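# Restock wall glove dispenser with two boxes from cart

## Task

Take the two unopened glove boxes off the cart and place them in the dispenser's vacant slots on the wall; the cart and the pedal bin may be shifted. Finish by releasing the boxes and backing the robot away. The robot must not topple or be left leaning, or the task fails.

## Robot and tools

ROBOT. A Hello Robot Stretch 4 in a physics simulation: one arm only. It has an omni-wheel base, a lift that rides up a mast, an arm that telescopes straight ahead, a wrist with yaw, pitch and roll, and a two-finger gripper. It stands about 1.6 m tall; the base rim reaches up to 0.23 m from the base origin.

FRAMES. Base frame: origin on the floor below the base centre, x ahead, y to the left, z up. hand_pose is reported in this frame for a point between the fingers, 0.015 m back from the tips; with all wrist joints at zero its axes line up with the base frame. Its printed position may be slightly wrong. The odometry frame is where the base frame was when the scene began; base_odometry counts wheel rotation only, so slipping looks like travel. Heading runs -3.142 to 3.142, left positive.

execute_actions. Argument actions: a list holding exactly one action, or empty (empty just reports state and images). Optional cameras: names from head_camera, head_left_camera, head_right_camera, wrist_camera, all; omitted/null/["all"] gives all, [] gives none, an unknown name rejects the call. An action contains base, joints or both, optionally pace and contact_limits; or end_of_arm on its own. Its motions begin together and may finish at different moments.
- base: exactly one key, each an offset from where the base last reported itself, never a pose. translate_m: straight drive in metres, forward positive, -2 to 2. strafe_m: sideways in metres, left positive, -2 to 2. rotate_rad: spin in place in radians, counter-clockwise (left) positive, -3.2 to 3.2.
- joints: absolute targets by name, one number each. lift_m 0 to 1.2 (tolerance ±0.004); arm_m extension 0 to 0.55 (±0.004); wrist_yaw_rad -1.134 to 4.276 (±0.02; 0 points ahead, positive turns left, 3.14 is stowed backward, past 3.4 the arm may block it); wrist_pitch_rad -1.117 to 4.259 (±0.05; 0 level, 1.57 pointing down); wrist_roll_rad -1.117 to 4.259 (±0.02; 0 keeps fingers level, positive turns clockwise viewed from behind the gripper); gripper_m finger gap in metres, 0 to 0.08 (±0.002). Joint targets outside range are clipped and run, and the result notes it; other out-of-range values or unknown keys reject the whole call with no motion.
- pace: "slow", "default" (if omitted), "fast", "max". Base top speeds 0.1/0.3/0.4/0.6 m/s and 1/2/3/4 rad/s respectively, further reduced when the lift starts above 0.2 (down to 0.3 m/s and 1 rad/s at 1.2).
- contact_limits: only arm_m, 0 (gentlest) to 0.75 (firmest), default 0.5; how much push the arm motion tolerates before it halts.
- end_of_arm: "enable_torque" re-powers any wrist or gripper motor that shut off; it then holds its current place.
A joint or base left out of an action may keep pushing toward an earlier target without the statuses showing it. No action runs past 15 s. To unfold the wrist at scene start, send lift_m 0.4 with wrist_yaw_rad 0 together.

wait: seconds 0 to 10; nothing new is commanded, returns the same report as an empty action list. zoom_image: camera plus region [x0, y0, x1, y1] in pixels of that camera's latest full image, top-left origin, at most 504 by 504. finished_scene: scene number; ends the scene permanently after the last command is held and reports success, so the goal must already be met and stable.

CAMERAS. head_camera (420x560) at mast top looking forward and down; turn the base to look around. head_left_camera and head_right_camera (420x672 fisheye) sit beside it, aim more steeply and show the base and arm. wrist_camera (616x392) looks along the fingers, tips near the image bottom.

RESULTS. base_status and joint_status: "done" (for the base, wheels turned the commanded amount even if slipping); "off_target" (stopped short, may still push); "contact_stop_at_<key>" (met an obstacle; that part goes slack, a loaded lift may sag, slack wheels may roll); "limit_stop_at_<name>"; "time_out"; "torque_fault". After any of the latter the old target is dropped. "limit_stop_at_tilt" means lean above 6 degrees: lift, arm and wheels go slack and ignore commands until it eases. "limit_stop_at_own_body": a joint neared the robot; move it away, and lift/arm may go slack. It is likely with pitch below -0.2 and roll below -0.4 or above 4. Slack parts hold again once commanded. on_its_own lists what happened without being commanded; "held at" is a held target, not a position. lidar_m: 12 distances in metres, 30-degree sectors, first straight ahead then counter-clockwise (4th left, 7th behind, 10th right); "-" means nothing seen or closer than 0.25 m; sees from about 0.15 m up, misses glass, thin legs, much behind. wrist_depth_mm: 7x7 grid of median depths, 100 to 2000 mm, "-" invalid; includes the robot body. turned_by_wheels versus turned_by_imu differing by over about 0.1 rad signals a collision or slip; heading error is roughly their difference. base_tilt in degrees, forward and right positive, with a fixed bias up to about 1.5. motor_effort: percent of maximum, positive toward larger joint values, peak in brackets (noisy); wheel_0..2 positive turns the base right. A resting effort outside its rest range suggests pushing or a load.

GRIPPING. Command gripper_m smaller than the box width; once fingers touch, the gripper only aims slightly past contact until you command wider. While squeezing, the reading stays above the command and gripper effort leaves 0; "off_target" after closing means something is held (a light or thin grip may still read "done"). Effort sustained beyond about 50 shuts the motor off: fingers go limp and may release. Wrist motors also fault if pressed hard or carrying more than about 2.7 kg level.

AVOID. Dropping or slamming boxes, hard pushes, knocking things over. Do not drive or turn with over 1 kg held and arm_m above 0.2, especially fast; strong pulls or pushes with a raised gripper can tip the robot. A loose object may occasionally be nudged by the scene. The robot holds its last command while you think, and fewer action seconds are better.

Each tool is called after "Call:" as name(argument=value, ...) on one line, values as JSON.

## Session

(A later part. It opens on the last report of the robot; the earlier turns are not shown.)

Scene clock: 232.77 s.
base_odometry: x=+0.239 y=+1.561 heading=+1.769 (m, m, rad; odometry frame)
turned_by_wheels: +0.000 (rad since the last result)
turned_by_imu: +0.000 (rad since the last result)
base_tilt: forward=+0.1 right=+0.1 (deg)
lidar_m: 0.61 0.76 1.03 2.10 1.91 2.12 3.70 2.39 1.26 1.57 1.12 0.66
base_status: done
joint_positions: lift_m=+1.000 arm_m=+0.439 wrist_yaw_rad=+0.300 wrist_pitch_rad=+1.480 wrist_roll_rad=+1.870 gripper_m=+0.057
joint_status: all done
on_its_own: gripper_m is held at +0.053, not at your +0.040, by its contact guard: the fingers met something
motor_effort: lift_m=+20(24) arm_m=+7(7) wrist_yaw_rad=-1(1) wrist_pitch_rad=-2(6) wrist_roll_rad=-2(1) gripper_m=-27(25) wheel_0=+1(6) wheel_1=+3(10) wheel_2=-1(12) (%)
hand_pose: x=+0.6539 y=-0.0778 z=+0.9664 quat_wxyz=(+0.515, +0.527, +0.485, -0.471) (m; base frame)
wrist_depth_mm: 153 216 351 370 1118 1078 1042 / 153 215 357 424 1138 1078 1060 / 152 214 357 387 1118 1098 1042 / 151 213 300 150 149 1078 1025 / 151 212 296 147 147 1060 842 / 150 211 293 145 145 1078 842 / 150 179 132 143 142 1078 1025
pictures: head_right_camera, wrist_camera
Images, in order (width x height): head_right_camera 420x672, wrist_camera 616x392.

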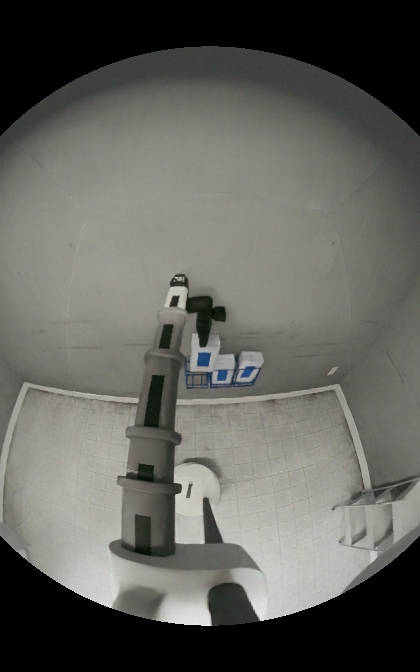

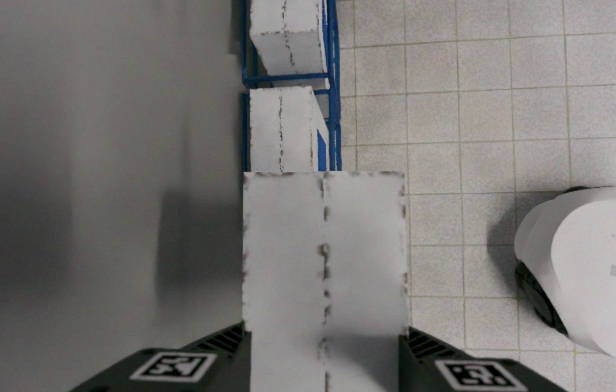

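Call:
execute_actions(actions=[{"base":{"strafe_m":0.028},"joints":{"arm_m":0.488},"pace":"slow"}], cameras=[])

Call:
execute_actions(actions=[{"joints":{"lift_m":0.975},"pace":"slow"}], cameras=["wrist_camera","head_right_camera"])

Call:
zoom_image(camera="head_right_camera", region=[160,300,280,400])

Scene clock: 245.43 s.
base_odometry: x=+0.212 y=+1.555 heading=+1.769 (m, m, rad; odometry frame)
turned_by_wheels: +0.000 (rad since the last result)
turned_by_imu: +0.000 (rad since the last result)
base_tilt: forward=+0.1 right=+0.0 (deg)
lidar_m: 0.64 0.76 1.04 2.07 1.87 2.06 3.71 2.38 1.30 1.60 1.11 0.67
base_status: done
joint_positions: lift_m=+1.000 arm_m=+0.487 wrist_yaw_rad=+0.300 wrist_pitch_rad=+1.480 wrist_roll_rad=+1.870 gripper_m=+0.057
joint_status: all done
on_its_own: gripper_m is held at +0.053, not at your +0.040, by its contact guard: the fingers met something
motor_effort: lift_m=+20(20) arm_m=+7(7) wrist_yaw_rad=-2(1) wrist_pitch_rad=-2(2) wrist_roll_rad=-1(1) gripper_m=-26(27) wheel_0=-4(8) wheel_1=+4(8) wheel_2=+0(1) (%)
hand_pose: x=+0.7019 y=-0.0778 z=+0.9664 quat_wxyz=(+0.515, +0.527, +0.485, -0.471) (m; base frame)
wrist_depth_mm: 106 133 223 399 1098 1078 1060 / 105 133 222 379 1098 1078 1025 / 105 132 220 377 1078 1060 1042 / 105 132 184 149 148 1060 1042 / 104 131 183 147 147 1078 854 / 104 131 180 145 145 1060 904 / 101 111 132 143 141 1042 1025
pictures: none
No camera images: the call's "cameras" was empty. Leave "cameras" out to get every camera's image.

Scene clock: 246.43 s.
base_odometry: x=+0.212 y=+1.555 heading=+1.769 (m, m, rad; odometry frame)
turned_by_wheels: +0.000 (rad since the last result)
turned_by_imu: +0.000 (rad since the last result)
base_tilt: forward=+0.2 right=+0.1 (deg)
lidar_m: 0.63 0.76 1.03 2.06 1.87 2.06 3.68 2.43 1.27 1.60 1.11 0.67
base_status: not commanded
joint_positions: lift_m=+0.975 arm_m=+0.487 wrist_yaw_rad=+0.300 wrist_pitch_rad=+1.480 wrist_roll_rad=+1.870 gripper_m=+0.057
joint_status: all done
on_its_own: gripper_m is held at +0.053, not at your +0.040, by its contact guard: the fingers met something
motor_effort: lift_m=+19(19) arm_m=+7(7) wrist_yaw_rad=-2(1) wrist_pitch_rad=-2(2) wrist_roll_rad=+0(1) gripper_m=-27(25) wheel_0=-4(4) wheel_1=+4(4) wheel_2=+0(0) (%)
hand_pose: x=+0.7019 y=-0.0778 z=+0.9415 quat_wxyz=(+0.515, +0.527, +0.485, -0.471) (m; base frame)
wrist_depth_mm: 105 133 223 377 1078 1025 1042 / 105 132 222 355 1078 1042 1025 / 105 132 220 355 1078 1060 1025 / 105 132 184 150 149 1042 1025 / 104 131 183 147 147 1025 878 / 104 131 181 145 145 1042 917 / 101 111 132 143 141 1025 1008
pictures: head_right_camera, wrist_camera
Images, in order (width x height): head_right_camera 420x672, wrist_camera 616x392.

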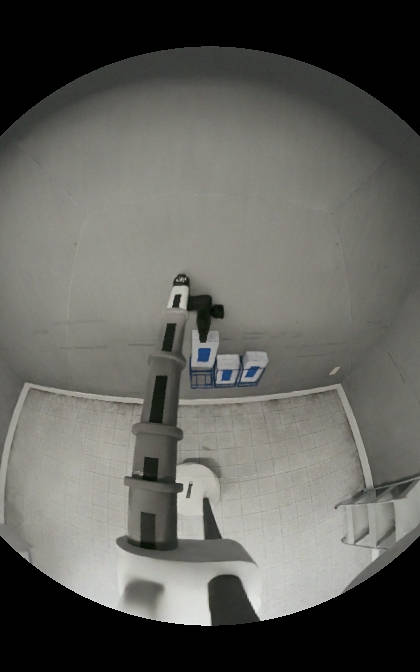

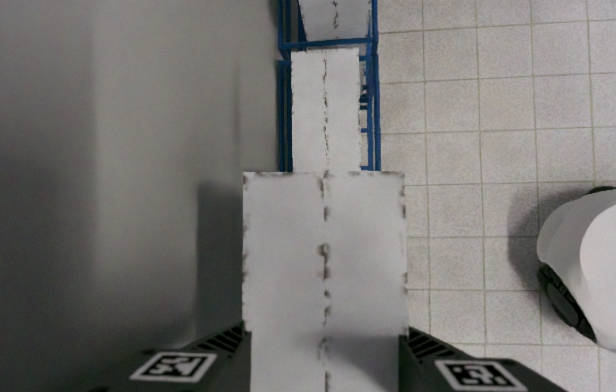

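Region (160, 300, 280, 400) of head_right_camera's 420x672 image, scaled by 4.200, with more detail than that image has.

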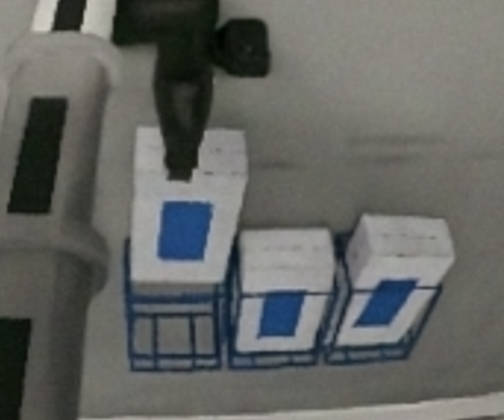

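Call:
execute_actions(actions=[{"joints":{"arm_m":0.478},"pace":"slow"}], cameras=[])

Call:
execute_actions(actions=[{"joints":{"lift_m":0.94},"pace":"slow"}], cameras=["wrist_camera","head_right_camera"])

Call:
zoom_image(camera="head_right_camera", region=[160,300,280,400])

Scene clock: 252.73 s.
base_odometry: x=+0.212 y=+1.555 heading=+1.769 (m, m, rad; odometry frame)
turned_by_wheels: +0.000 (rad since the last result)
turned_by_imu: +0.000 (rad since the last result)
base_tilt: forward=+0.0 right=+0.0 (deg)
lidar_m: 0.65 0.76 1.01 2.07 1.86 2.05 3.69 2.42 1.28 1.60 1.10 0.67
base_status: not commanded
joint_positions: lift_m=+0.975 arm_m=+0.479 wrist_yaw_rad=+0.300 wrist_pitch_rad=+1.481 wrist_roll_rad=+1.870 gripper_m=+0.057
joint_status: all done
on_its_own: gripper_m is held at +0.053, not at your +0.040, by its contact guard: the fingers met something
motor_effort: lift_m=+20(19) arm_m=-6(7) wrist_yaw_rad=-1(1) wrist_pitch_rad=-2(2) wrist_roll_rad=-2(1) gripper_m=-27(24) wheel_0=-4(4) wheel_1=+4(4) wheel_2=+0(0) (%)
hand_pose: x=+0.6943 y=-0.0778 z=+0.9415 quat_wxyz=(+0.515, +0.527, +0.485, -0.471) (m; base frame)
wrist_depth_mm: 110 146 245 392 1078 1060 1025 / 110 146 243 355 1060 1042 1025 / 110 145 242 353 1060 1042 991 / 110 144 203 149 149 1042 1008 / 109 144 200 147 147 1025 854 / 109 143 198 145 145 1025 891 / 106 122 132 144 142 1042 991
pictures: none
No camera images: the call's "cameras" was empty. Leave "cameras" out to get every camera's image.

Scene clock: 253.87 s.
base_odometry: x=+0.212 y=+1.555 heading=+1.769 (m, m, rad; odometry frame)
turned_by_wheels: +0.000 (rad since the last result)
turned_by_imu: +0.000 (rad since the last result)
base_tilt: forward=+0.0 right=+0.1 (deg)
lidar_m: 0.65 0.75 1.05 2.07 1.86 2.06 3.71 2.44 1.29 1.60 1.10 0.66
base_status: not commanded
joint_positions: lift_m=+0.940 arm_m=+0.479 wrist_yaw_rad=+0.300 wrist_pitch_rad=+1.481 wrist_roll_rad=+1.870 gripper_m=+0.057
joint_status: all done
on_its_own: gripper_m is held at +0.053, not at your +0.040, by its contact guard: the fingers met something
motor_effort: lift_m=+19(21) arm_m=-7(6) wrist_yaw_rad=-1(1) wrist_pitch_rad=-2(2) wrist_roll_rad=-1(1) gripper_m=-25(26) wheel_0=-4(4) wheel_1=+4(4) wheel_2=+0(0) (%)
hand_pose: x=+0.6943 y=-0.0778 z=+0.9065 quat_wxyz=(+0.515, +0.527, +0.485, -0.471) (m; base frame)
wrist_depth_mm: 111 146 245 353 1025 1008 1008 / 110 146 243 320 1060 1025 991 / 110 145 242 322 1042 1025 1008 / 110 144 202 150 149 1008 991 / 109 144 200 148 147 991 842 / 109 143 198 145 145 1008 878 / 106 122 132 143 142 991 976
pictures: head_right_camera, wrist_camera
Images, in order (width x height): head_right_camera 420x672, wrist_camera 616x392.

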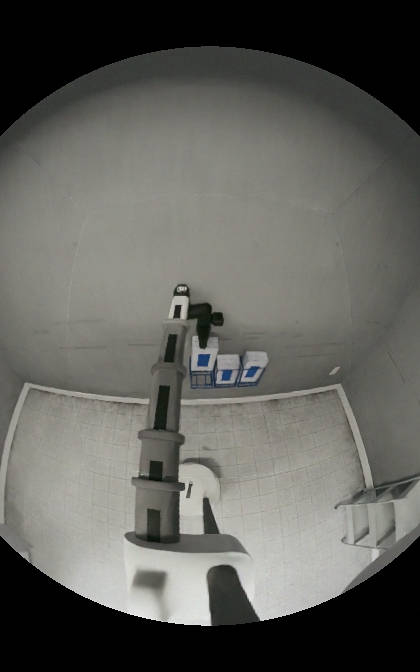

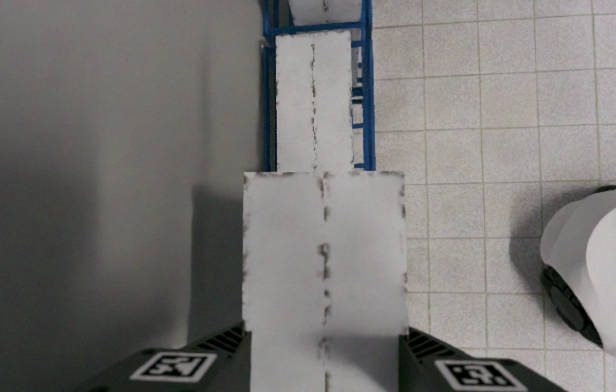

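Region (160, 300, 280, 400) of head_right_camera's 420x672 image, scaled by 4.200, with more detail than that image has.

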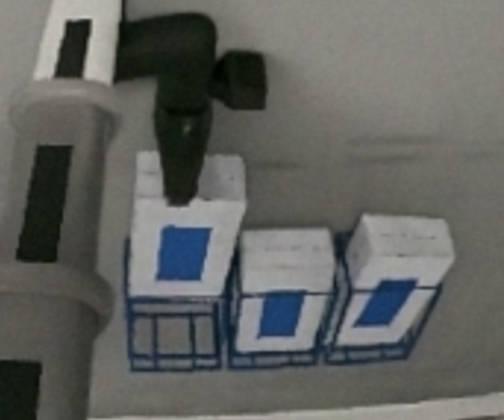

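Call:
execute_actions(actions=[{"joints":{"lift_m":0.90},"pace":"slow"}], cameras=[])

Call:
execute_actions(actions=[{"base":{"strafe_m":0.008},"joints":{"lift_m":0.83,"arm_m":0.494,"wrist_pitch_rad":1.525},"pace":"slow","contact_limits":{"arm_m":0.25}}], cameras=["wrist_camera","head_right_camera"])

Call:
zoom_image(camera="head_right_camera", region=[160,300,280,400])

Scene clock: 263.17 s.
base_odometry: x=+0.212 y=+1.555 heading=+1.769 (m, m, rad; odometry frame)
turned_by_wheels: +0.000 (rad since the last result)
turned_by_imu: +0.000 (rad since the last result)
base_tilt: forward=+0.0 right=+0.0 (deg)
lidar_m: 0.64 0.77 1.03 2.06 1.87 2.05 3.69 2.43 1.28 1.58 1.12 0.69
base_status: not commanded
joint_positions: lift_m=+0.900 arm_m=+0.479 wrist_yaw_rad=+0.300 wrist_pitch_rad=+1.481 wrist_roll_rad=+1.870 gripper_m=+0.057
joint_status: all done
on_its_own: gripper_m is held at +0.053, not at your +0.040, by its contact guard: the fingers met something
motor_effort: lift_m=+20(20) arm_m=-7(7) wrist_yaw_rad=+0(0) wrist_pitch_rad=-2(2) wrist_roll_rad=-1(1) gripper_m=-26(26) wheel_0=-4(4) wheel_1=+4(4) wheel_2=+0(0) (%)
hand_pose: x=+0.6943 y=-0.0778 z=+0.8664 quat_wxyz=(+0.515, +0.527, +0.485, -0.471) (m; base frame)
wrist_depth_mm: 111 146 245 279 991 991 960 / 110 145 243 279 991 991 960 / 110 145 241 279 991 976 960 / 110 144 202 151 151 991 946 / 109 144 201 148 148 960 854 / 109 143 198 146 146 946 917 / 106 121 132 143 142 946 946
pictures: none
No camera images: the call's "cameras" was empty. Leave "cameras" out to get every camera's image.

Scene clock: 264.63 s.
base_odometry: x=+0.205 y=+1.554 heading=+1.770 (m, m, rad; odometry frame)
turned_by_wheels: +0.000 (rad since the last result)
turned_by_imu: +0.000 (rad since the last result)
base_tilt: forward=-0.2 right=+0.1 (deg)
lidar_m: 0.64 0.75 1.04 2.08 1.88 2.06 3.70 2.44 1.27 1.61 1.10 0.69
base_status: done
joint_positions: lift_m=+0.830 arm_m=+0.493 wrist_yaw_rad=+0.300 wrist_pitch_rad=+1.525 wrist_roll_rad=+1.870 gripper_m=+0.057
joint_status: all done
on_its_own: gripper_m is held at +0.053, not at your +0.040, by its contact guard: the fingers met something
motor_effort: lift_m=+19(20) arm_m=+7(8) wrist_yaw_rad=+0(0) wrist_pitch_rad=+0(10) wrist_roll_rad=+0(1) gripper_m=-26(25) wheel_0=-2(6) wheel_1=+6(9) wheel_2=+0(2) (%)
contact_limits: arm_m 0.25
hand_pose: x=+0.6989 y=-0.0806 z=+0.7958 quat_wxyz=(+0.508, +0.514, +0.493, -0.485) (m; base frame)
wrist_depth_mm: 106 136 213 210 931 917 917 / 106 135 211 208 946 917 904 / 106 135 212 208 931 931 904 / 105 135 194 152 152 904 904 / 105 134 193 148 148 917 831 / 104 133 191 146 146 904 809 / 101 112 132 143 142 904 891
pictures: head_right_camera, wrist_camera
Images, in order (width x height): head_right_camera 420x672, wrist_camera 616x392.

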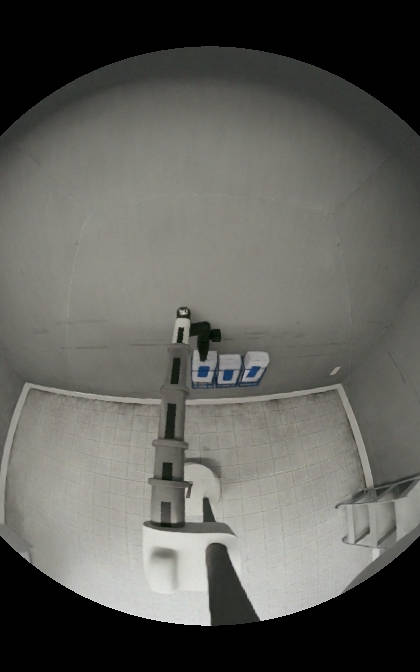

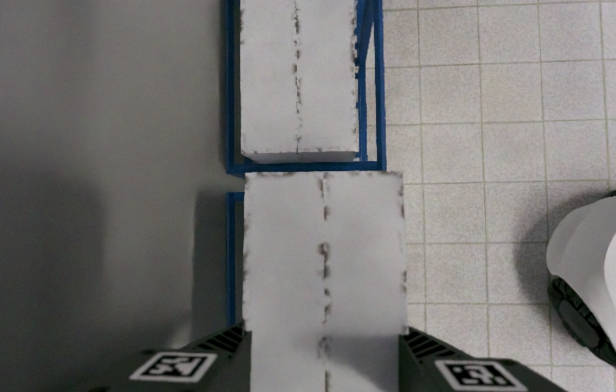

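Region (160, 300, 280, 400) of head_right_camera's 420x672 image, scaled by 4.200, with more detail than that image has.

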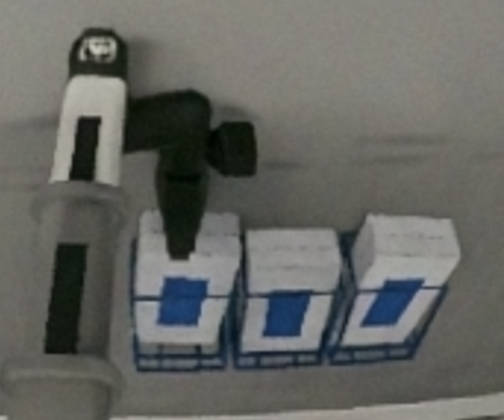

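About 0.06 left.

Call:
execute_actions(actions=[{"joints":{"lift_m":0.78},"pace":"slow"}], cameras=["wrist_camera"])

Call:
execute_actions(actions=[{"joints":{"gripper_m":0.074},"pace":"slow"}], cameras=[])

Call:
execute_actions(actions=[{"joints":{"lift_m":0.88,"arm_m":0.485}}], cameras=["wrist_camera"])

Call:
execute_actions(actions=[{"base":{"strafe_m":-0.30},"joints":{"gripper_m":0.08}}], cameras=["wrist_camera","head_left_camera"])

Call:
zoom_image(camera="head_left_camera", region=[150,300,270,400])

Scene clock: 273.13 s.
base_odometry: x=+0.205 y=+1.554 heading=+1.770 (m, m, rad; odometry frame)
turned_by_wheels: +0.000 (rad since the last result)
turned_by_imu: +0.000 (rad since the last result)
base_tilt: forward=-0.1 right=+0.0 (deg)
lidar_m: 0.65 0.77 1.02 2.07 1.86 2.06 3.70 2.44 1.28 1.62 1.11 0.68
base_status: not commanded
joint_positions: lift_m=+0.781 arm_m=+0.493 wrist_yaw_rad=+0.300 wrist_pitch_rad=+1.526 wrist_roll_rad=+1.870 gripper_m=+0.057
joint_status: all done
on_its_own: gripper_m is held at +0.053, not at your +0.040, by its contact guard: the fingers met something
motor_effort: lift_m=+7(19) arm_m=+6(7) wrist_yaw_rad=+0(1) wrist_pitch_rad=-3(3) wrist_roll_rad=-2(1) gripper_m=-28(29) wheel_0=-2(2) wheel_1=+6(6) wheel_2=+0(0) (%)
hand_pose: x=+0.6987 y=-0.0807 z=+0.7468 quat_wxyz=(+0.508, +0.514, +0.493, -0.486) (m; base frame)
wrist_depth_mm: 103 132 175 168 904 904 878 / 103 132 174 167 891 891 866 / 103 131 188 167 891 878 878 / 105 131 186 147 147 866 854 / - 130 186 144 143 878 854 / - 129 183 140 139 878 831 / - 112 132 137 135 842 842
pictures: wrist_camera
Images, in order (width x height): wrist_camera 616x392.

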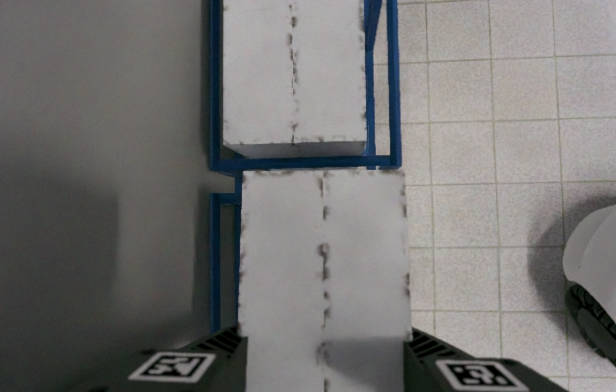

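Scene clock: 274.10 s.
base_odometry: x=+0.205 y=+1.554 heading=+1.770 (m, m, rad; odometry frame)
turned_by_wheels: +0.000 (rad since the last result)
turned_by_imu: +0.000 (rad since the last result)
base_tilt: forward=+0.0 right=+0.1 (deg)
lidar_m: 0.66 0.76 1.00 2.06 1.88 2.06 3.71 2.43 1.31 1.59 1.11 0.68
base_status: not commanded
joint_positions: lift_m=+0.780 arm_m=+0.493 wrist_yaw_rad=+0.300 wrist_pitch_rad=+1.525 wrist_roll_rad=+1.870 gripper_m=+0.074
joint_status: all done
motor_effort: lift_m=+17(17) arm_m=+6(6) wrist_yaw_rad=-1(1) wrist_pitch_rad=+1(3) wrist_roll_rad=-1(1) gripper_m=+2(27) wheel_0=-2(2) wheel_1=+6(6) wheel_2=+0(0) (%)
hand_pose: x=+0.6990 y=-0.0806 z=+0.7460 quat_wxyz=(+0.508, +0.514, +0.492, -0.485) (m; base frame)
wrist_depth_mm: 105 135 163 160 904 878 854 / 105 135 163 159 891 866 866 / 105 134 193 168 891 878 854 / 105 134 177 133 132 878 854 / 104 133 175 129 129 878 831 / 104 132 174 126 126 866 831 / - 110 124 123 123 125 831
pictures: none
No camera images: the call's "cameras" was empty. Leave "cameras" out to get every camera's image.

Scene clock: 275.53 s.
base_odometry: x=+0.205 y=+1.554 heading=+1.770 (m, m, rad; odometry frame)
turned_by_wheels: +0.000 (rad since the last result)
turned_by_imu: +0.000 (rad since the last result)
base_tilt: forward=-0.1 right=+0.0 (deg)
lidar_m: 0.64 0.76 1.04 2.07 1.88 2.05 3.71 2.41 1.30 1.62 1.11 0.68
base_status: not commanded
joint_positions: lift_m=+0.880 arm_m=+0.486 wrist_yaw_rad=+0.300 wrist_pitch_rad=+1.525 wrist_roll_rad=+1.870 gripper_m=+0.074
joint_status: all done
motor_effort: lift_m=+22(25) arm_m=-7(7) wrist_yaw_rad=-1(0) wrist_pitch_rad=+1(1) wrist_roll_rad=+0(0) gripper_m=+2(3) wheel_0=-2(2) wheel_1=+6(6) wheel_2=+0(0) (%)
hand_pose: x=+0.6923 y=-0.0806 z=+0.8456 quat_wxyz=(+0.508, +0.514, +0.493, -0.485) (m; base frame)
wrist_depth_mm: 109 147 258 265 1008 991 946 / 109 147 256 262 991 991 960 / 109 146 254 262 1008 976 960 / 109 146 253 235 976 960 946 / 108 145 250 229 991 960 798 / 108 144 225 222 960 960 798 / 105 110 134 216 213 126 917
pictures: wrist_camera
Images, in order (width x height): wrist_camera 616x392.

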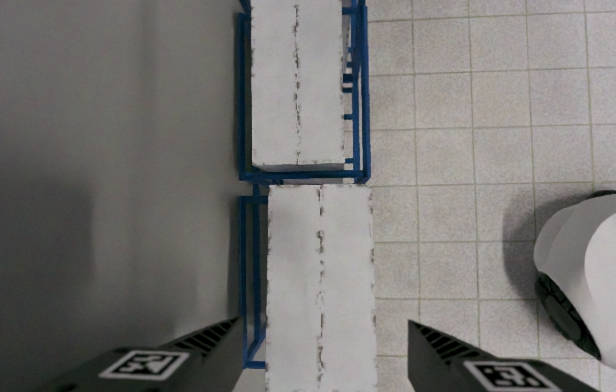

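Scene clock: 277.87 s.
base_odometry: x=+0.499 y=+1.613 heading=+1.770 (m, m, rad; odometry frame)
turned_by_wheels: +0.000 (rad since the last result)
turned_by_imu: -0.001 (rad since the last result)
base_tilt: forward=+0.0 right=+0.2 (deg)
lidar_m: 0.65 0.66 1.04 2.37 2.12 2.45 3.73 1.98 1.02 1.33 1.12 0.78
base_status: done
joint_positions: lift_m=+0.880 arm_m=+0.486 wrist_yaw_rad=+0.300 wrist_pitch_rad=+1.525 wrist_roll_rad=+1.870 gripper_m=+0.080
joint_status: all done
motor_effort: lift_m=+22(22) arm_m=-7(7) wrist_yaw_rad=+0(1) wrist_pitch_rad=+1(1) wrist_roll_rad=-1(1) gripper_m=+2(2) wheel_0=+2(10) wheel_1=-2(12) wheel_2=+0(2) (%)
hand_pose: x=+0.6923 y=-0.0806 z=+0.8456 quat_wxyz=(+0.508, +0.514, +0.493, -0.485) (m; base frame)
wrist_depth_mm: 116 168 294 1025 1008 976 960 / 116 167 293 1008 1008 991 976 / 116 166 291 976 991 976 946 / 116 166 238 230 1008 976 960 / 116 165 237 226 991 960 798 / 115 164 224 220 991 946 820 / 114 110 140 216 991 124 931
pictures: head_left_camera, wrist_camera
Images, in order (width x height): head_left_camera 420x672, wrist_camera 616x392.

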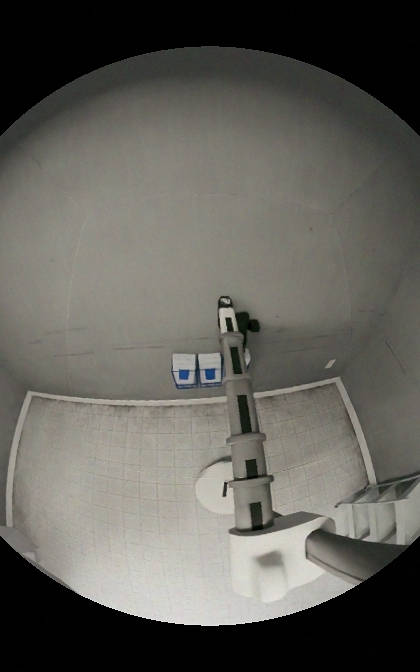

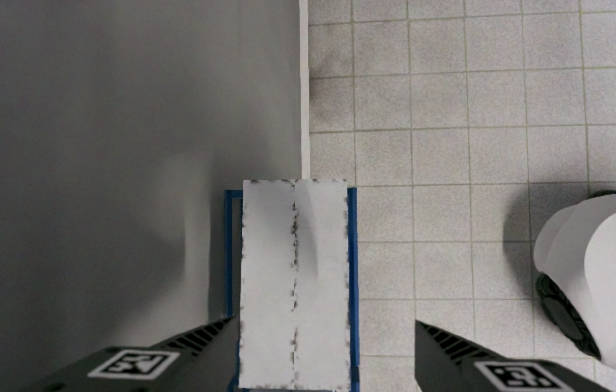

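Region (150, 300, 270, 400) of head_left_camera's 420x672 image, scaled by 4.200, with more detail than that image has.

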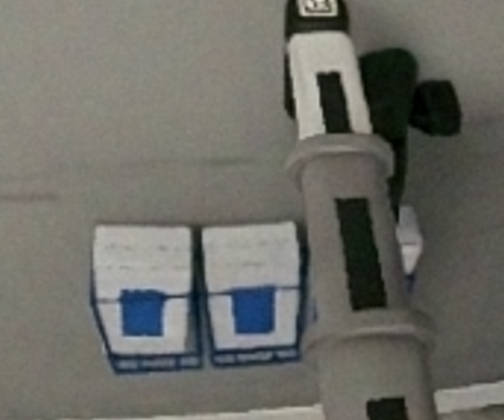

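Call:
execute_actions(actions=[{"base":{"strafe_m":-0.095},"joints":{"gripper_m":0.0,"arm_m":0.5}}], cameras=[])

Call:
execute_actions(actions=[{"joints":{"lift_m":0.795}}], cameras=["head_right_camera"])

Call:
execute_actions(actions=[{"base":{"strafe_m":0.03},"pace":"slow"}], cameras=["head_right_camera","head_left_camera"])

Call:
zoom_image(camera="head_right_camera", region=[120,300,240,400])

Call:
zoom_image(camera="head_left_camera", region=[150,300,270,400])

Scene clock: 299.53 s.
base_odometry: x=+0.592 y=+1.632 heading=+1.769 (m, m, rad; odometry frame)
turned_by_wheels: +0.000 (rad since the last result)
turned_by_imu: -0.001 (rad since the last result)
base_tilt: forward=-0.1 right=-0.1 (deg)
lidar_m: 0.65 0.69 1.06 2.45 2.21 2.59 3.77 1.21 0.94 1.23 1.13 0.80
base_status: done
joint_positions: lift_m=+0.880 arm_m=+0.499 wrist_yaw_rad=+0.300 wrist_pitch_rad=+1.525 wrist_roll_rad=+1.870 gripper_m=+0.000
joint_status: all done
motor_effort: lift_m=+22(22) arm_m=+7(6) wrist_yaw_rad=-1(1) wrist_pitch_rad=-1(0) wrist_roll_rad=-2(2) gripper_m=-1(3) wheel_0=+1(10) wheel_1=-4(12) wheel_2=+0(0) (%)
hand_pose: x=+0.7049 y=-0.0806 z=+0.8456 quat_wxyz=(+0.508, +0.514, +0.493, -0.485) (m; base frame)
wrist_depth_mm: 110 151 267 931 1025 991 946 / 110 151 265 931 991 991 960 / 110 151 264 931 976 960 946 / 110 150 262 917 991 960 976 / 109 150 259 699 991 976 820 / 111 148 257 325 960 946 820 / 111 148 210 123 976 946 931
pictures: none
No camera images: the call's "cameras" was empty. Leave "cameras" out to get every camera's image.

Scene clock: 300.87 s.
base_odometry: x=+0.592 y=+1.632 heading=+1.769 (m, m, rad; odometry frame)
turned_by_wheels: +0.000 (rad since the last result)
turned_by_imu: +0.000 (rad since the last result)
base_tilt: forward=+0.1 right=+0.0 (deg)
lidar_m: 0.64 0.68 1.02 2.47 2.18 2.60 3.77 1.22 0.93 1.24 1.13 0.78
base_status: not commanded
joint_positions: lift_m=+0.795 arm_m=+0.499 wrist_yaw_rad=+0.300 wrist_pitch_rad=+1.525 wrist_roll_rad=+1.870 gripper_m=+0.000
joint_status: all done
motor_effort: lift_m=+18(21) arm_m=+7(7) wrist_yaw_rad=+0(1) wrist_pitch_rad=+0(0) wrist_roll_rad=-2(1) gripper_m=-1(1) wheel_0=+1(0) wheel_1=-4(4) wheel_2=+0(0) (%)
hand_pose: x=+0.7049 y=-0.0806 z=+0.7610 quat_wxyz=(+0.508, +0.514, +0.493, -0.485) (m; base frame)
wrist_depth_mm: 110 151 267 917 917 891 891 / 110 151 265 866 917 891 891 / 110 151 264 854 904 891 866 / 110 150 260 842 904 891 878 / 112 149 258 820 904 878 831 / 111 148 257 407 891 891 866 / 110 147 210 123 216 866 854
pictures: head_right_camera
Images, in order (width x height): head_right_camera 420x672.

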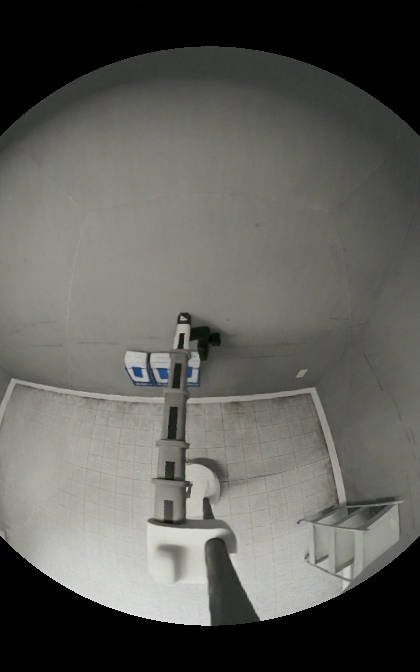

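Scene clock: 302.17 s.
base_odometry: x=+0.563 y=+1.626 heading=+1.767 (m, m, rad; odometry frame)
turned_by_wheels: -0.003 (rad since the last result)
turned_by_imu: -0.003 (rad since the last result)
base_tilt: forward=+0.0 right=+0.2 (deg)
lidar_m: 0.64 0.67 1.02 2.42 2.18 2.55 3.73 1.89 0.94 1.26 1.11 0.81
base_status: done
joint_positions: lift_m=+0.795 arm_m=+0.499 wrist_yaw_rad=+0.297 wrist_pitch_rad=+1.530 wrist_roll_rad=+1.870 gripper_m=+0.000
joint_status: not commanded
motor_effort: lift_m=+18(18) arm_m=+7(7) wrist_yaw_rad=+8(7) wrist_pitch_rad=-15(16) wrist_roll_rad=-2(2) gripper_m=-1(1) wheel_0=-21(22) wheel_1=-2(8) wheel_2=-10(10) (%)
hand_pose: x=+0.7036 y=-0.0810 z=+0.7609 quat_wxyz=(+0.506, +0.513, +0.493, -0.488) (m; base frame)
wrist_depth_mm: 113 156 277 946 917 904 878 / 112 154 274 917 917 904 878 / 112 154 271 931 917 904 891 / 111 153 268 866 931 878 878 / 111 151 263 707 904 891 831 / 109 150 233 304 891 891 831 / 111 148 210 123 208 878 854
pictures: head_left_camera, head_right_camera
Images, in order (width x height): head_left_camera 420x672, head_right_camera 420x672.

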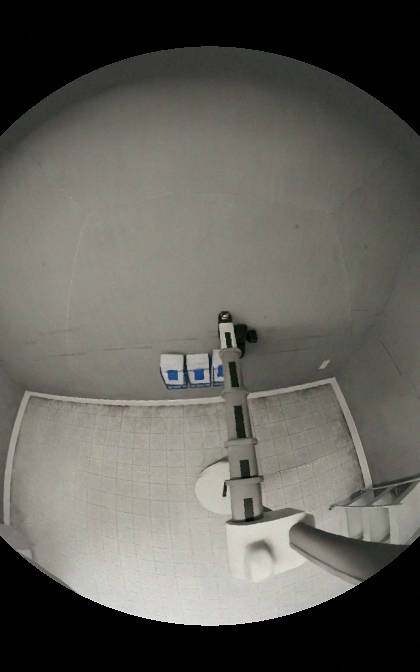

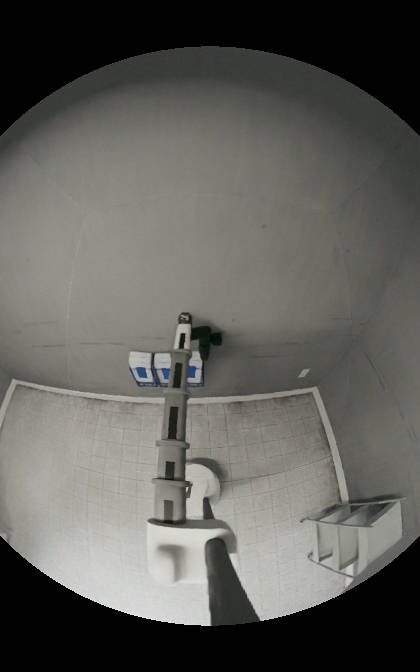

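Region (120, 300, 240, 400) of head_right_camera's 420x672 image, scaled by 4.200, with more detail than that image has.

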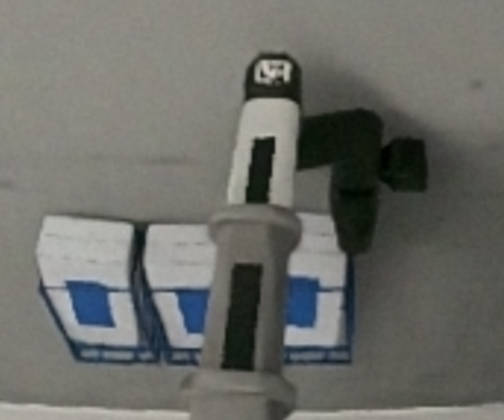

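Region (150, 300, 270, 400) of head_left_camera's 420x672 image, scaled by 4.200, with more detail than that image has.

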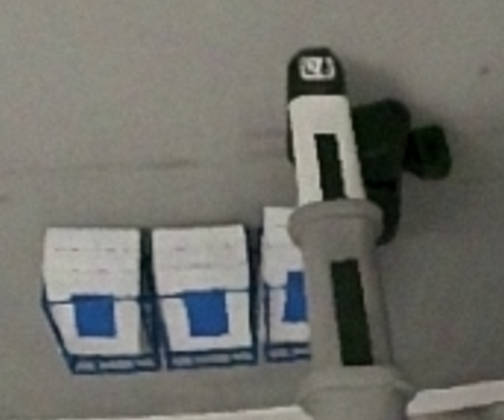

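Pressing; release and look frontally.

Call:
execute_actions(actions=[{"base":{"strafe_m":-0.02},"joints":{"arm_m":0.1}}], cameras=[])

Call:
execute_actions(actions=[{"base":{"strafe_m":0.2},"joints":{"arm_m":0,"lift_m":0.42,"wrist_pitch_rad":0,"wrist_roll_rad":0,"wrist_yaw_rad":0.0}}], cameras=["wrist_camera","head_camera"])

Scene clock: 312.17 s.
base_odometry: x=+0.582 y=+1.630 heading=+1.766 (m, m, rad; odometry frame)
turned_by_wheels: +0.000 (rad since the last result)
turned_by_imu: -0.001 (rad since the last result)
base_tilt: forward=+0.1 right=+0.0 (deg)
lidar_m: 0.64 0.67 1.03 2.46 2.19 2.58 3.77 1.88 0.92 1.24 1.11 0.80
base_status: done
joint_positions: lift_m=+0.795 arm_m=+0.101 wrist_yaw_rad=+0.300 wrist_pitch_rad=+1.525 wrist_roll_rad=+1.870 gripper_m=+0.000
joint_status: all done
motor_effort: lift_m=+18(18) arm_m=-7(8) wrist_yaw_rad=+0(6) wrist_pitch_rad=-1(15) wrist_roll_rad=-2(2) gripper_m=+0(0) wheel_0=+0(20) wheel_1=-3(15) wheel_2=-3(11) (%)
hand_pose: x=+0.3071 y=-0.0807 z=+0.7610 quat_wxyz=(+0.508, +0.514, +0.493, -0.486) (m; base frame)
wrist_depth_mm: 603 878 960 946 917 904 878 / 609 854 946 931 904 904 878 / 603 854 946 931 904 891 878 / 597 854 946 917 917 676 866 / 597 866 960 904 707 676 654 / 597 842 917 904 707 676 654 / 591 854 917 123 691 661 654
pictures: none
No camera images: the call's "cameras" was empty. Leave "cameras" out to get every camera's image.

Scene clock: 314.70 s.
base_odometry: x=+0.386 y=+1.591 heading=+1.766 (m, m, rad; odometry frame)
turned_by_wheels: +0.000 (rad since the last result)
turned_by_imu: +0.001 (rad since the last result)
base_tilt: forward=+0.0 right=+0.2 (deg)
lidar_m: 0.64 0.78 1.02 2.23 2.01 2.30 3.69 2.17 1.11 1.44 1.10 0.67
base_status: done
joint_positions: lift_m=+0.420 arm_m=+0.001 wrist_yaw_rad=+0.000 wrist_pitch_rad=+0.004 wrist_roll_rad=+0.000 gripper_m=+0.000
joint_status: all done
motor_effort: lift_m=+17(18) arm_m=-7(6) wrist_yaw_rad=+0(5) wrist_pitch_rad=-11(15) wrist_roll_rad=-3(9) gripper_m=-1(1) wheel_0=-2(11) wheel_1=+2(11) wheel_2=+0(1) (%)
hand_pose: x=+0.3847 y=-0.0874 z=+0.5977 quat_wxyz=(+1.000, +0.000, +0.002, +0.000) (m; base frame)
wrist_depth_mm: 554 554 549 554 549 554 549 / 549 554 554 549 554 544 549 / 554 449 442 549 442 539 549 / 544 445 442 459 445 535 549 / 544 442 445 452 445 544 544 / 535 455 449 449 445 539 544 / 539 530 439 123 459 539 530
pictures: head_camera, wrist_camera
Images, in order (width x height): head_camera 420x560, wrist_camera 616x392.

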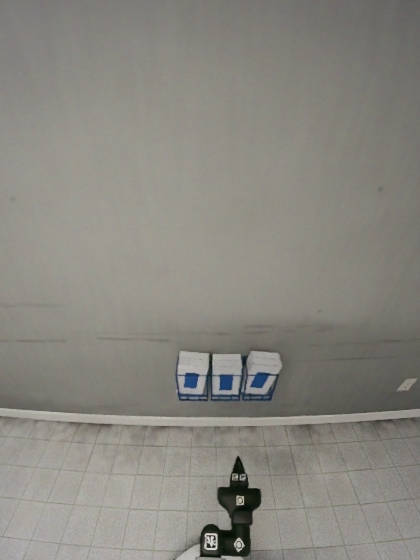

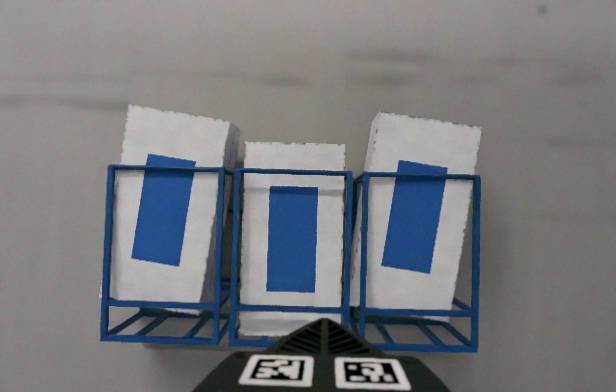

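Call:
execute_actions(actions=[{"base":{"strafe_m":-0.245},"joints":{"lift_m":0.54,"arm_m":0.15}}], cameras=[])

Call:
execute_actions(actions=[{"joints":{"arm_m":0.31},"contact_limits":{"arm_m":0.2}}], cameras=["wrist_camera","head_camera"])

Call:
execute_actions(actions=[{"base":{"strafe_m":0.03},"pace":"slow"}], cameras=["wrist_camera","head_camera"])

Call:
zoom_image(camera="head_camera", region=[120,310,290,430])

Scene clock: 333.97 s.
base_odometry: x=+0.626 y=+1.638 heading=+1.766 (m, m, rad; odometry frame)
turned_by_wheels: +0.000 (rad since the last result)
turned_by_imu: -0.001 (rad since the last result)
base_tilt: forward=+0.1 right=+0.0 (deg)
lidar_m: 0.65 0.69 1.04 2.51 2.23 2.65 3.77 1.17 0.90 1.19 1.13 0.81
base_status: done
joint_positions: lift_m=+0.540 arm_m=+0.149 wrist_yaw_rad=+0.000 wrist_pitch_rad=+0.003 wrist_roll_rad=+0.000 gripper_m=+0.000
joint_status: all done
motor_effort: lift_m=+22(25) arm_m=+6(7) wrist_yaw_rad=-1(1) wrist_pitch_rad=-10(11) wrist_roll_rad=-3(3) gripper_m=-2(2) wheel_0=+0(10) wheel_1=-3(11) wheel_2=+0(1) (%)
hand_pose: x=+0.5324 y=-0.0874 z=+0.7174 quat_wxyz=(+1.000, +0.000, +0.002, +0.000) (m; base frame)
wrist_depth_mm: 413 413 410 413 413 413 413 / 410 413 407 407 410 415 410 / 410 410 410 407 404 404 410 / 404 404 404 407 404 404 407 / 320 303 301 402 402 404 404 / 315 303 301 399 402 402 399 / 312 304 303 123 402 397 399
pictures: none
No camera images: the call's "cameras" was empty. Leave "cameras" out to get every camera's image.

Scene clock: 335.50 s.
base_odometry: x=+0.626 y=+1.638 heading=+1.766 (m, m, rad; odometry frame)
turned_by_wheels: +0.000 (rad since the last result)
turned_by_imu: +0.000 (rad since the last result)
base_tilt: forward=+0.0 right=+0.0 (deg)
lidar_m: 0.66 0.68 1.04 2.49 2.24 2.64 3.76 1.15 0.90 1.20 1.15 0.80
base_status: not commanded
joint_positions: lift_m=+0.540 arm_m=+0.309 wrist_yaw_rad=+0.000 wrist_pitch_rad=+0.003 wrist_roll_rad=+0.000 gripper_m=+0.000
joint_status: all done
motor_effort: lift_m=+22(22) arm_m=+6(7) wrist_yaw_rad=+0(1) wrist_pitch_rad=-9(10) wrist_roll_rad=-3(2) gripper_m=-1(1) wheel_0=+0(0) wheel_1=-4(4) wheel_2=+0(0) (%)
contact_limits: arm_m 0.2
hand_pose: x=+0.6924 y=-0.0874 z=+0.7174 quat_wxyz=(+1.000, +0.000, +0.002, +0.000) (m; base frame)
wrist_depth_mm: 248 249 247 248 249 249 248 / 247 247 247 246 247 247 247 / 246 246 245 245 245 246 246 / 207 244 244 245 245 245 244 / 140 140 241 243 243 241 243 / 141 140 241 242 242 242 241 / 141 140 191 123 239 240 240
pictures: head_camera, wrist_camera
Images, in order (width x height): head_camera 420x560, wrist_camera 616x392.

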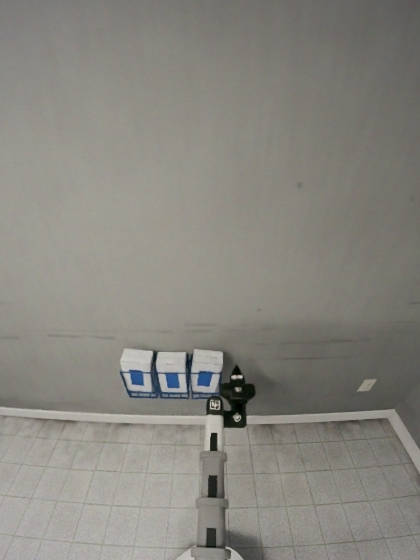

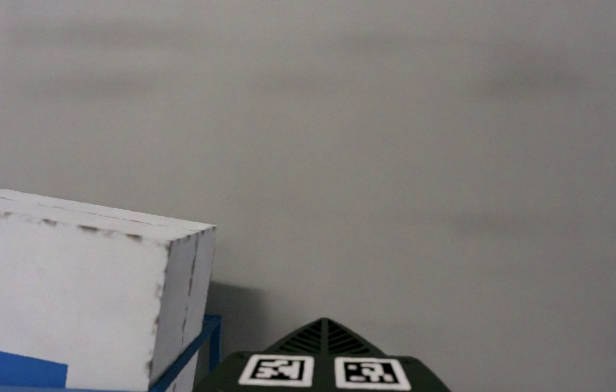

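Scene clock: 336.80 s.
base_odometry: x=+0.597 y=+1.633 heading=+1.766 (m, m, rad; odometry frame)
turned_by_wheels: +0.000 (rad since the last result)
turned_by_imu: +0.000 (rad since the last result)
base_tilt: forward=+0.1 right=+0.2 (deg)
lidar_m: 0.64 0.66 1.04 2.47 2.21 2.58 3.74 1.19 0.92 1.23 1.14 0.81
base_status: done
joint_positions: lift_m=+0.540 arm_m=+0.309 wrist_yaw_rad=+0.000 wrist_pitch_rad=+0.003 wrist_roll_rad=+0.000 gripper_m=+0.000
joint_status: not commanded
motor_effort: lift_m=+22(22) arm_m=+6(7) wrist_yaw_rad=+0(0) wrist_pitch_rad=-10(9) wrist_roll_rad=-2(3) gripper_m=-1(1) wheel_0=-4(9) wheel_1=+4(9) wheel_2=+0(1) (%)
hand_pose: x=+0.6924 y=-0.0874 z=+0.7174 quat_wxyz=(+1.000, +0.000, +0.002, +0.000) (m; base frame)
wrist_depth_mm: 248 248 248 246 247 247 247 / 246 245 245 246 246 246 245 / 245 245 245 244 244 244 244 / 177 243 243 243 242 242 242 / 140 139 138 243 240 242 242 / 140 140 138 240 241 240 240 / 140 140 138 123 238 238 238
pictures: head_camera, wrist_camera
Images, in order (width x height): head_camera 420x560, wrist_camera 616x392.

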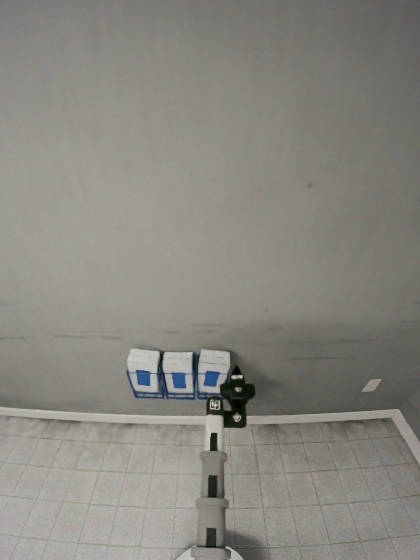

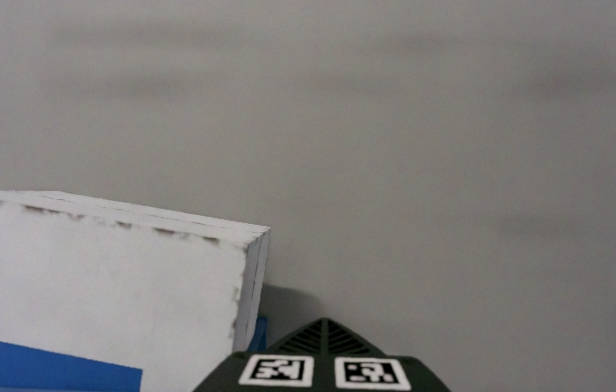

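Region (120, 310, 290, 430) of head_camera's 420x560 image, scaled by 2.965, with more detail than that image has; it fills the top 356 rows of this view, and the rest is white.

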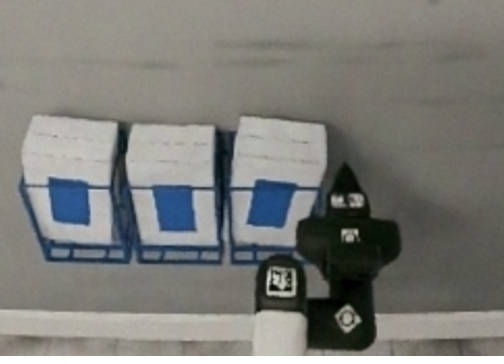

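Call:
execute_actions(actions=[{"joints":{"lift_m":0.562}}], cameras=[])

Call:
execute_actions(actions=[{"base":{"strafe_m":0.04},"pace":"slow"}], cameras=["wrist_camera","head_camera"])

Call:
zoom_image(camera="head_camera", region=[120,310,290,430])

Scene clock: 344.17 s.
base_odometry: x=+0.597 y=+1.633 heading=+1.766 (m, m, rad; odometry frame)
turned_by_wheels: +0.000 (rad since the last result)
turned_by_imu: +0.000 (rad since the last result)
base_tilt: forward=+0.1 right=+0.0 (deg)
lidar_m: 0.65 0.68 1.04 2.46 2.21 2.59 3.75 1.18 0.92 1.21 1.14 0.79
base_status: not commanded
joint_positions: lift_m=+0.562 arm_m=+0.309 wrist_yaw_rad=+0.000 wrist_pitch_rad=+0.003 wrist_roll_rad=+0.000 gripper_m=+0.000
joint_status: all done
motor_effort: lift_m=+22(24) arm_m=+6(6) wrist_yaw_rad=-1(2) wrist_pitch_rad=-10(9) wrist_roll_rad=-3(3) gripper_m=-2(1) wheel_0=-4(4) wheel_1=+4(4) wheel_2=+0(0) (%)
hand_pose: x=+0.6924 y=-0.0874 z=+0.7393 quat_wxyz=(+1.000, +0.000, +0.002, +0.000) (m; base frame)
wrist_depth_mm: 248 248 247 248 247 246 248 / 246 245 245 246 246 246 245 / 245 245 244 244 244 244 244 / 243 242 243 243 242 243 243 / 158 185 242 241 242 242 241 / 139 138 138 241 239 239 240 / 140 138 138 123 238 239 239
pictures: none
No camera images: the call's "cameras" was empty. Leave "cameras" out to get every camera's image.

Scene clock: 345.63 s.
base_odometry: x=+0.558 y=+1.625 heading=+1.765 (m, m, rad; odometry frame)
turned_by_wheels: -0.001 (rad since the last result)
turned_by_imu: -0.001 (rad since the last result)
base_tilt: forward=+0.0 right=+0.0 (deg)
lidar_m: 0.65 0.68 1.02 2.42 2.20 2.52 3.75 1.91 0.96 1.26 1.13 0.79
base_status: done
joint_positions: lift_m=+0.562 arm_m=+0.309 wrist_yaw_rad=-0.009 wrist_pitch_rad=+0.001 wrist_roll_rad=+0.000 gripper_m=+0.000
joint_status: not commanded
on_its_own: wrist_yaw_rad is at rest, and its effort (+25) is outside its rest range (-13 to +13)
motor_effort: lift_m=+22(23) arm_m=+7(7) wrist_yaw_rad=+25(25) wrist_pitch_rad=-4(9) wrist_roll_rad=-1(2) gripper_m=+0(0) wheel_0=-11(11) wheel_1=+3(8) wheel_2=-3(3) (%)
hand_pose: x=+0.6916 y=-0.0893 z=+0.7398 quat_wxyz=(+1.000, +0.000, +0.001, -0.005) (m; base frame)
wrist_depth_mm: 246 246 248 248 249 249 250 / 243 245 246 246 247 248 249 / 242 242 244 245 246 247 246 / 241 242 242 243 243 245 245 / 156 174 241 242 242 243 244 / 150 146 142 151 241 243 244 / 149 145 141 123 238 240 241
pictures: head_camera, wrist_camera
Images, in order (width x height): head_camera 420x560, wrist_camera 616x392.

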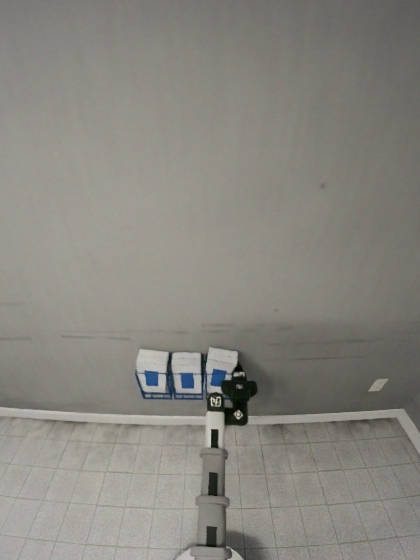

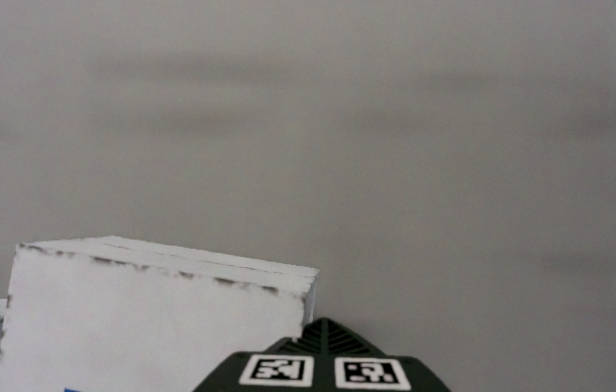

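Region (120, 310, 290, 430) of head_camera's 420x560 image, scaled by 2.965, with more detail than that image has; it fills the top 356 rows of this view, and the rest is white.

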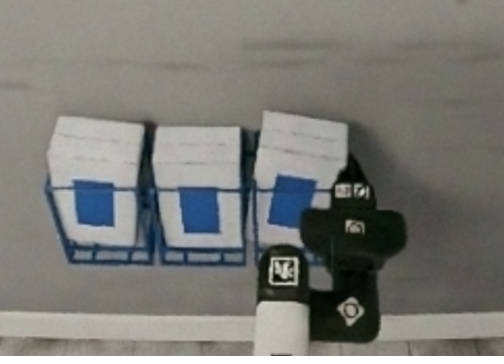

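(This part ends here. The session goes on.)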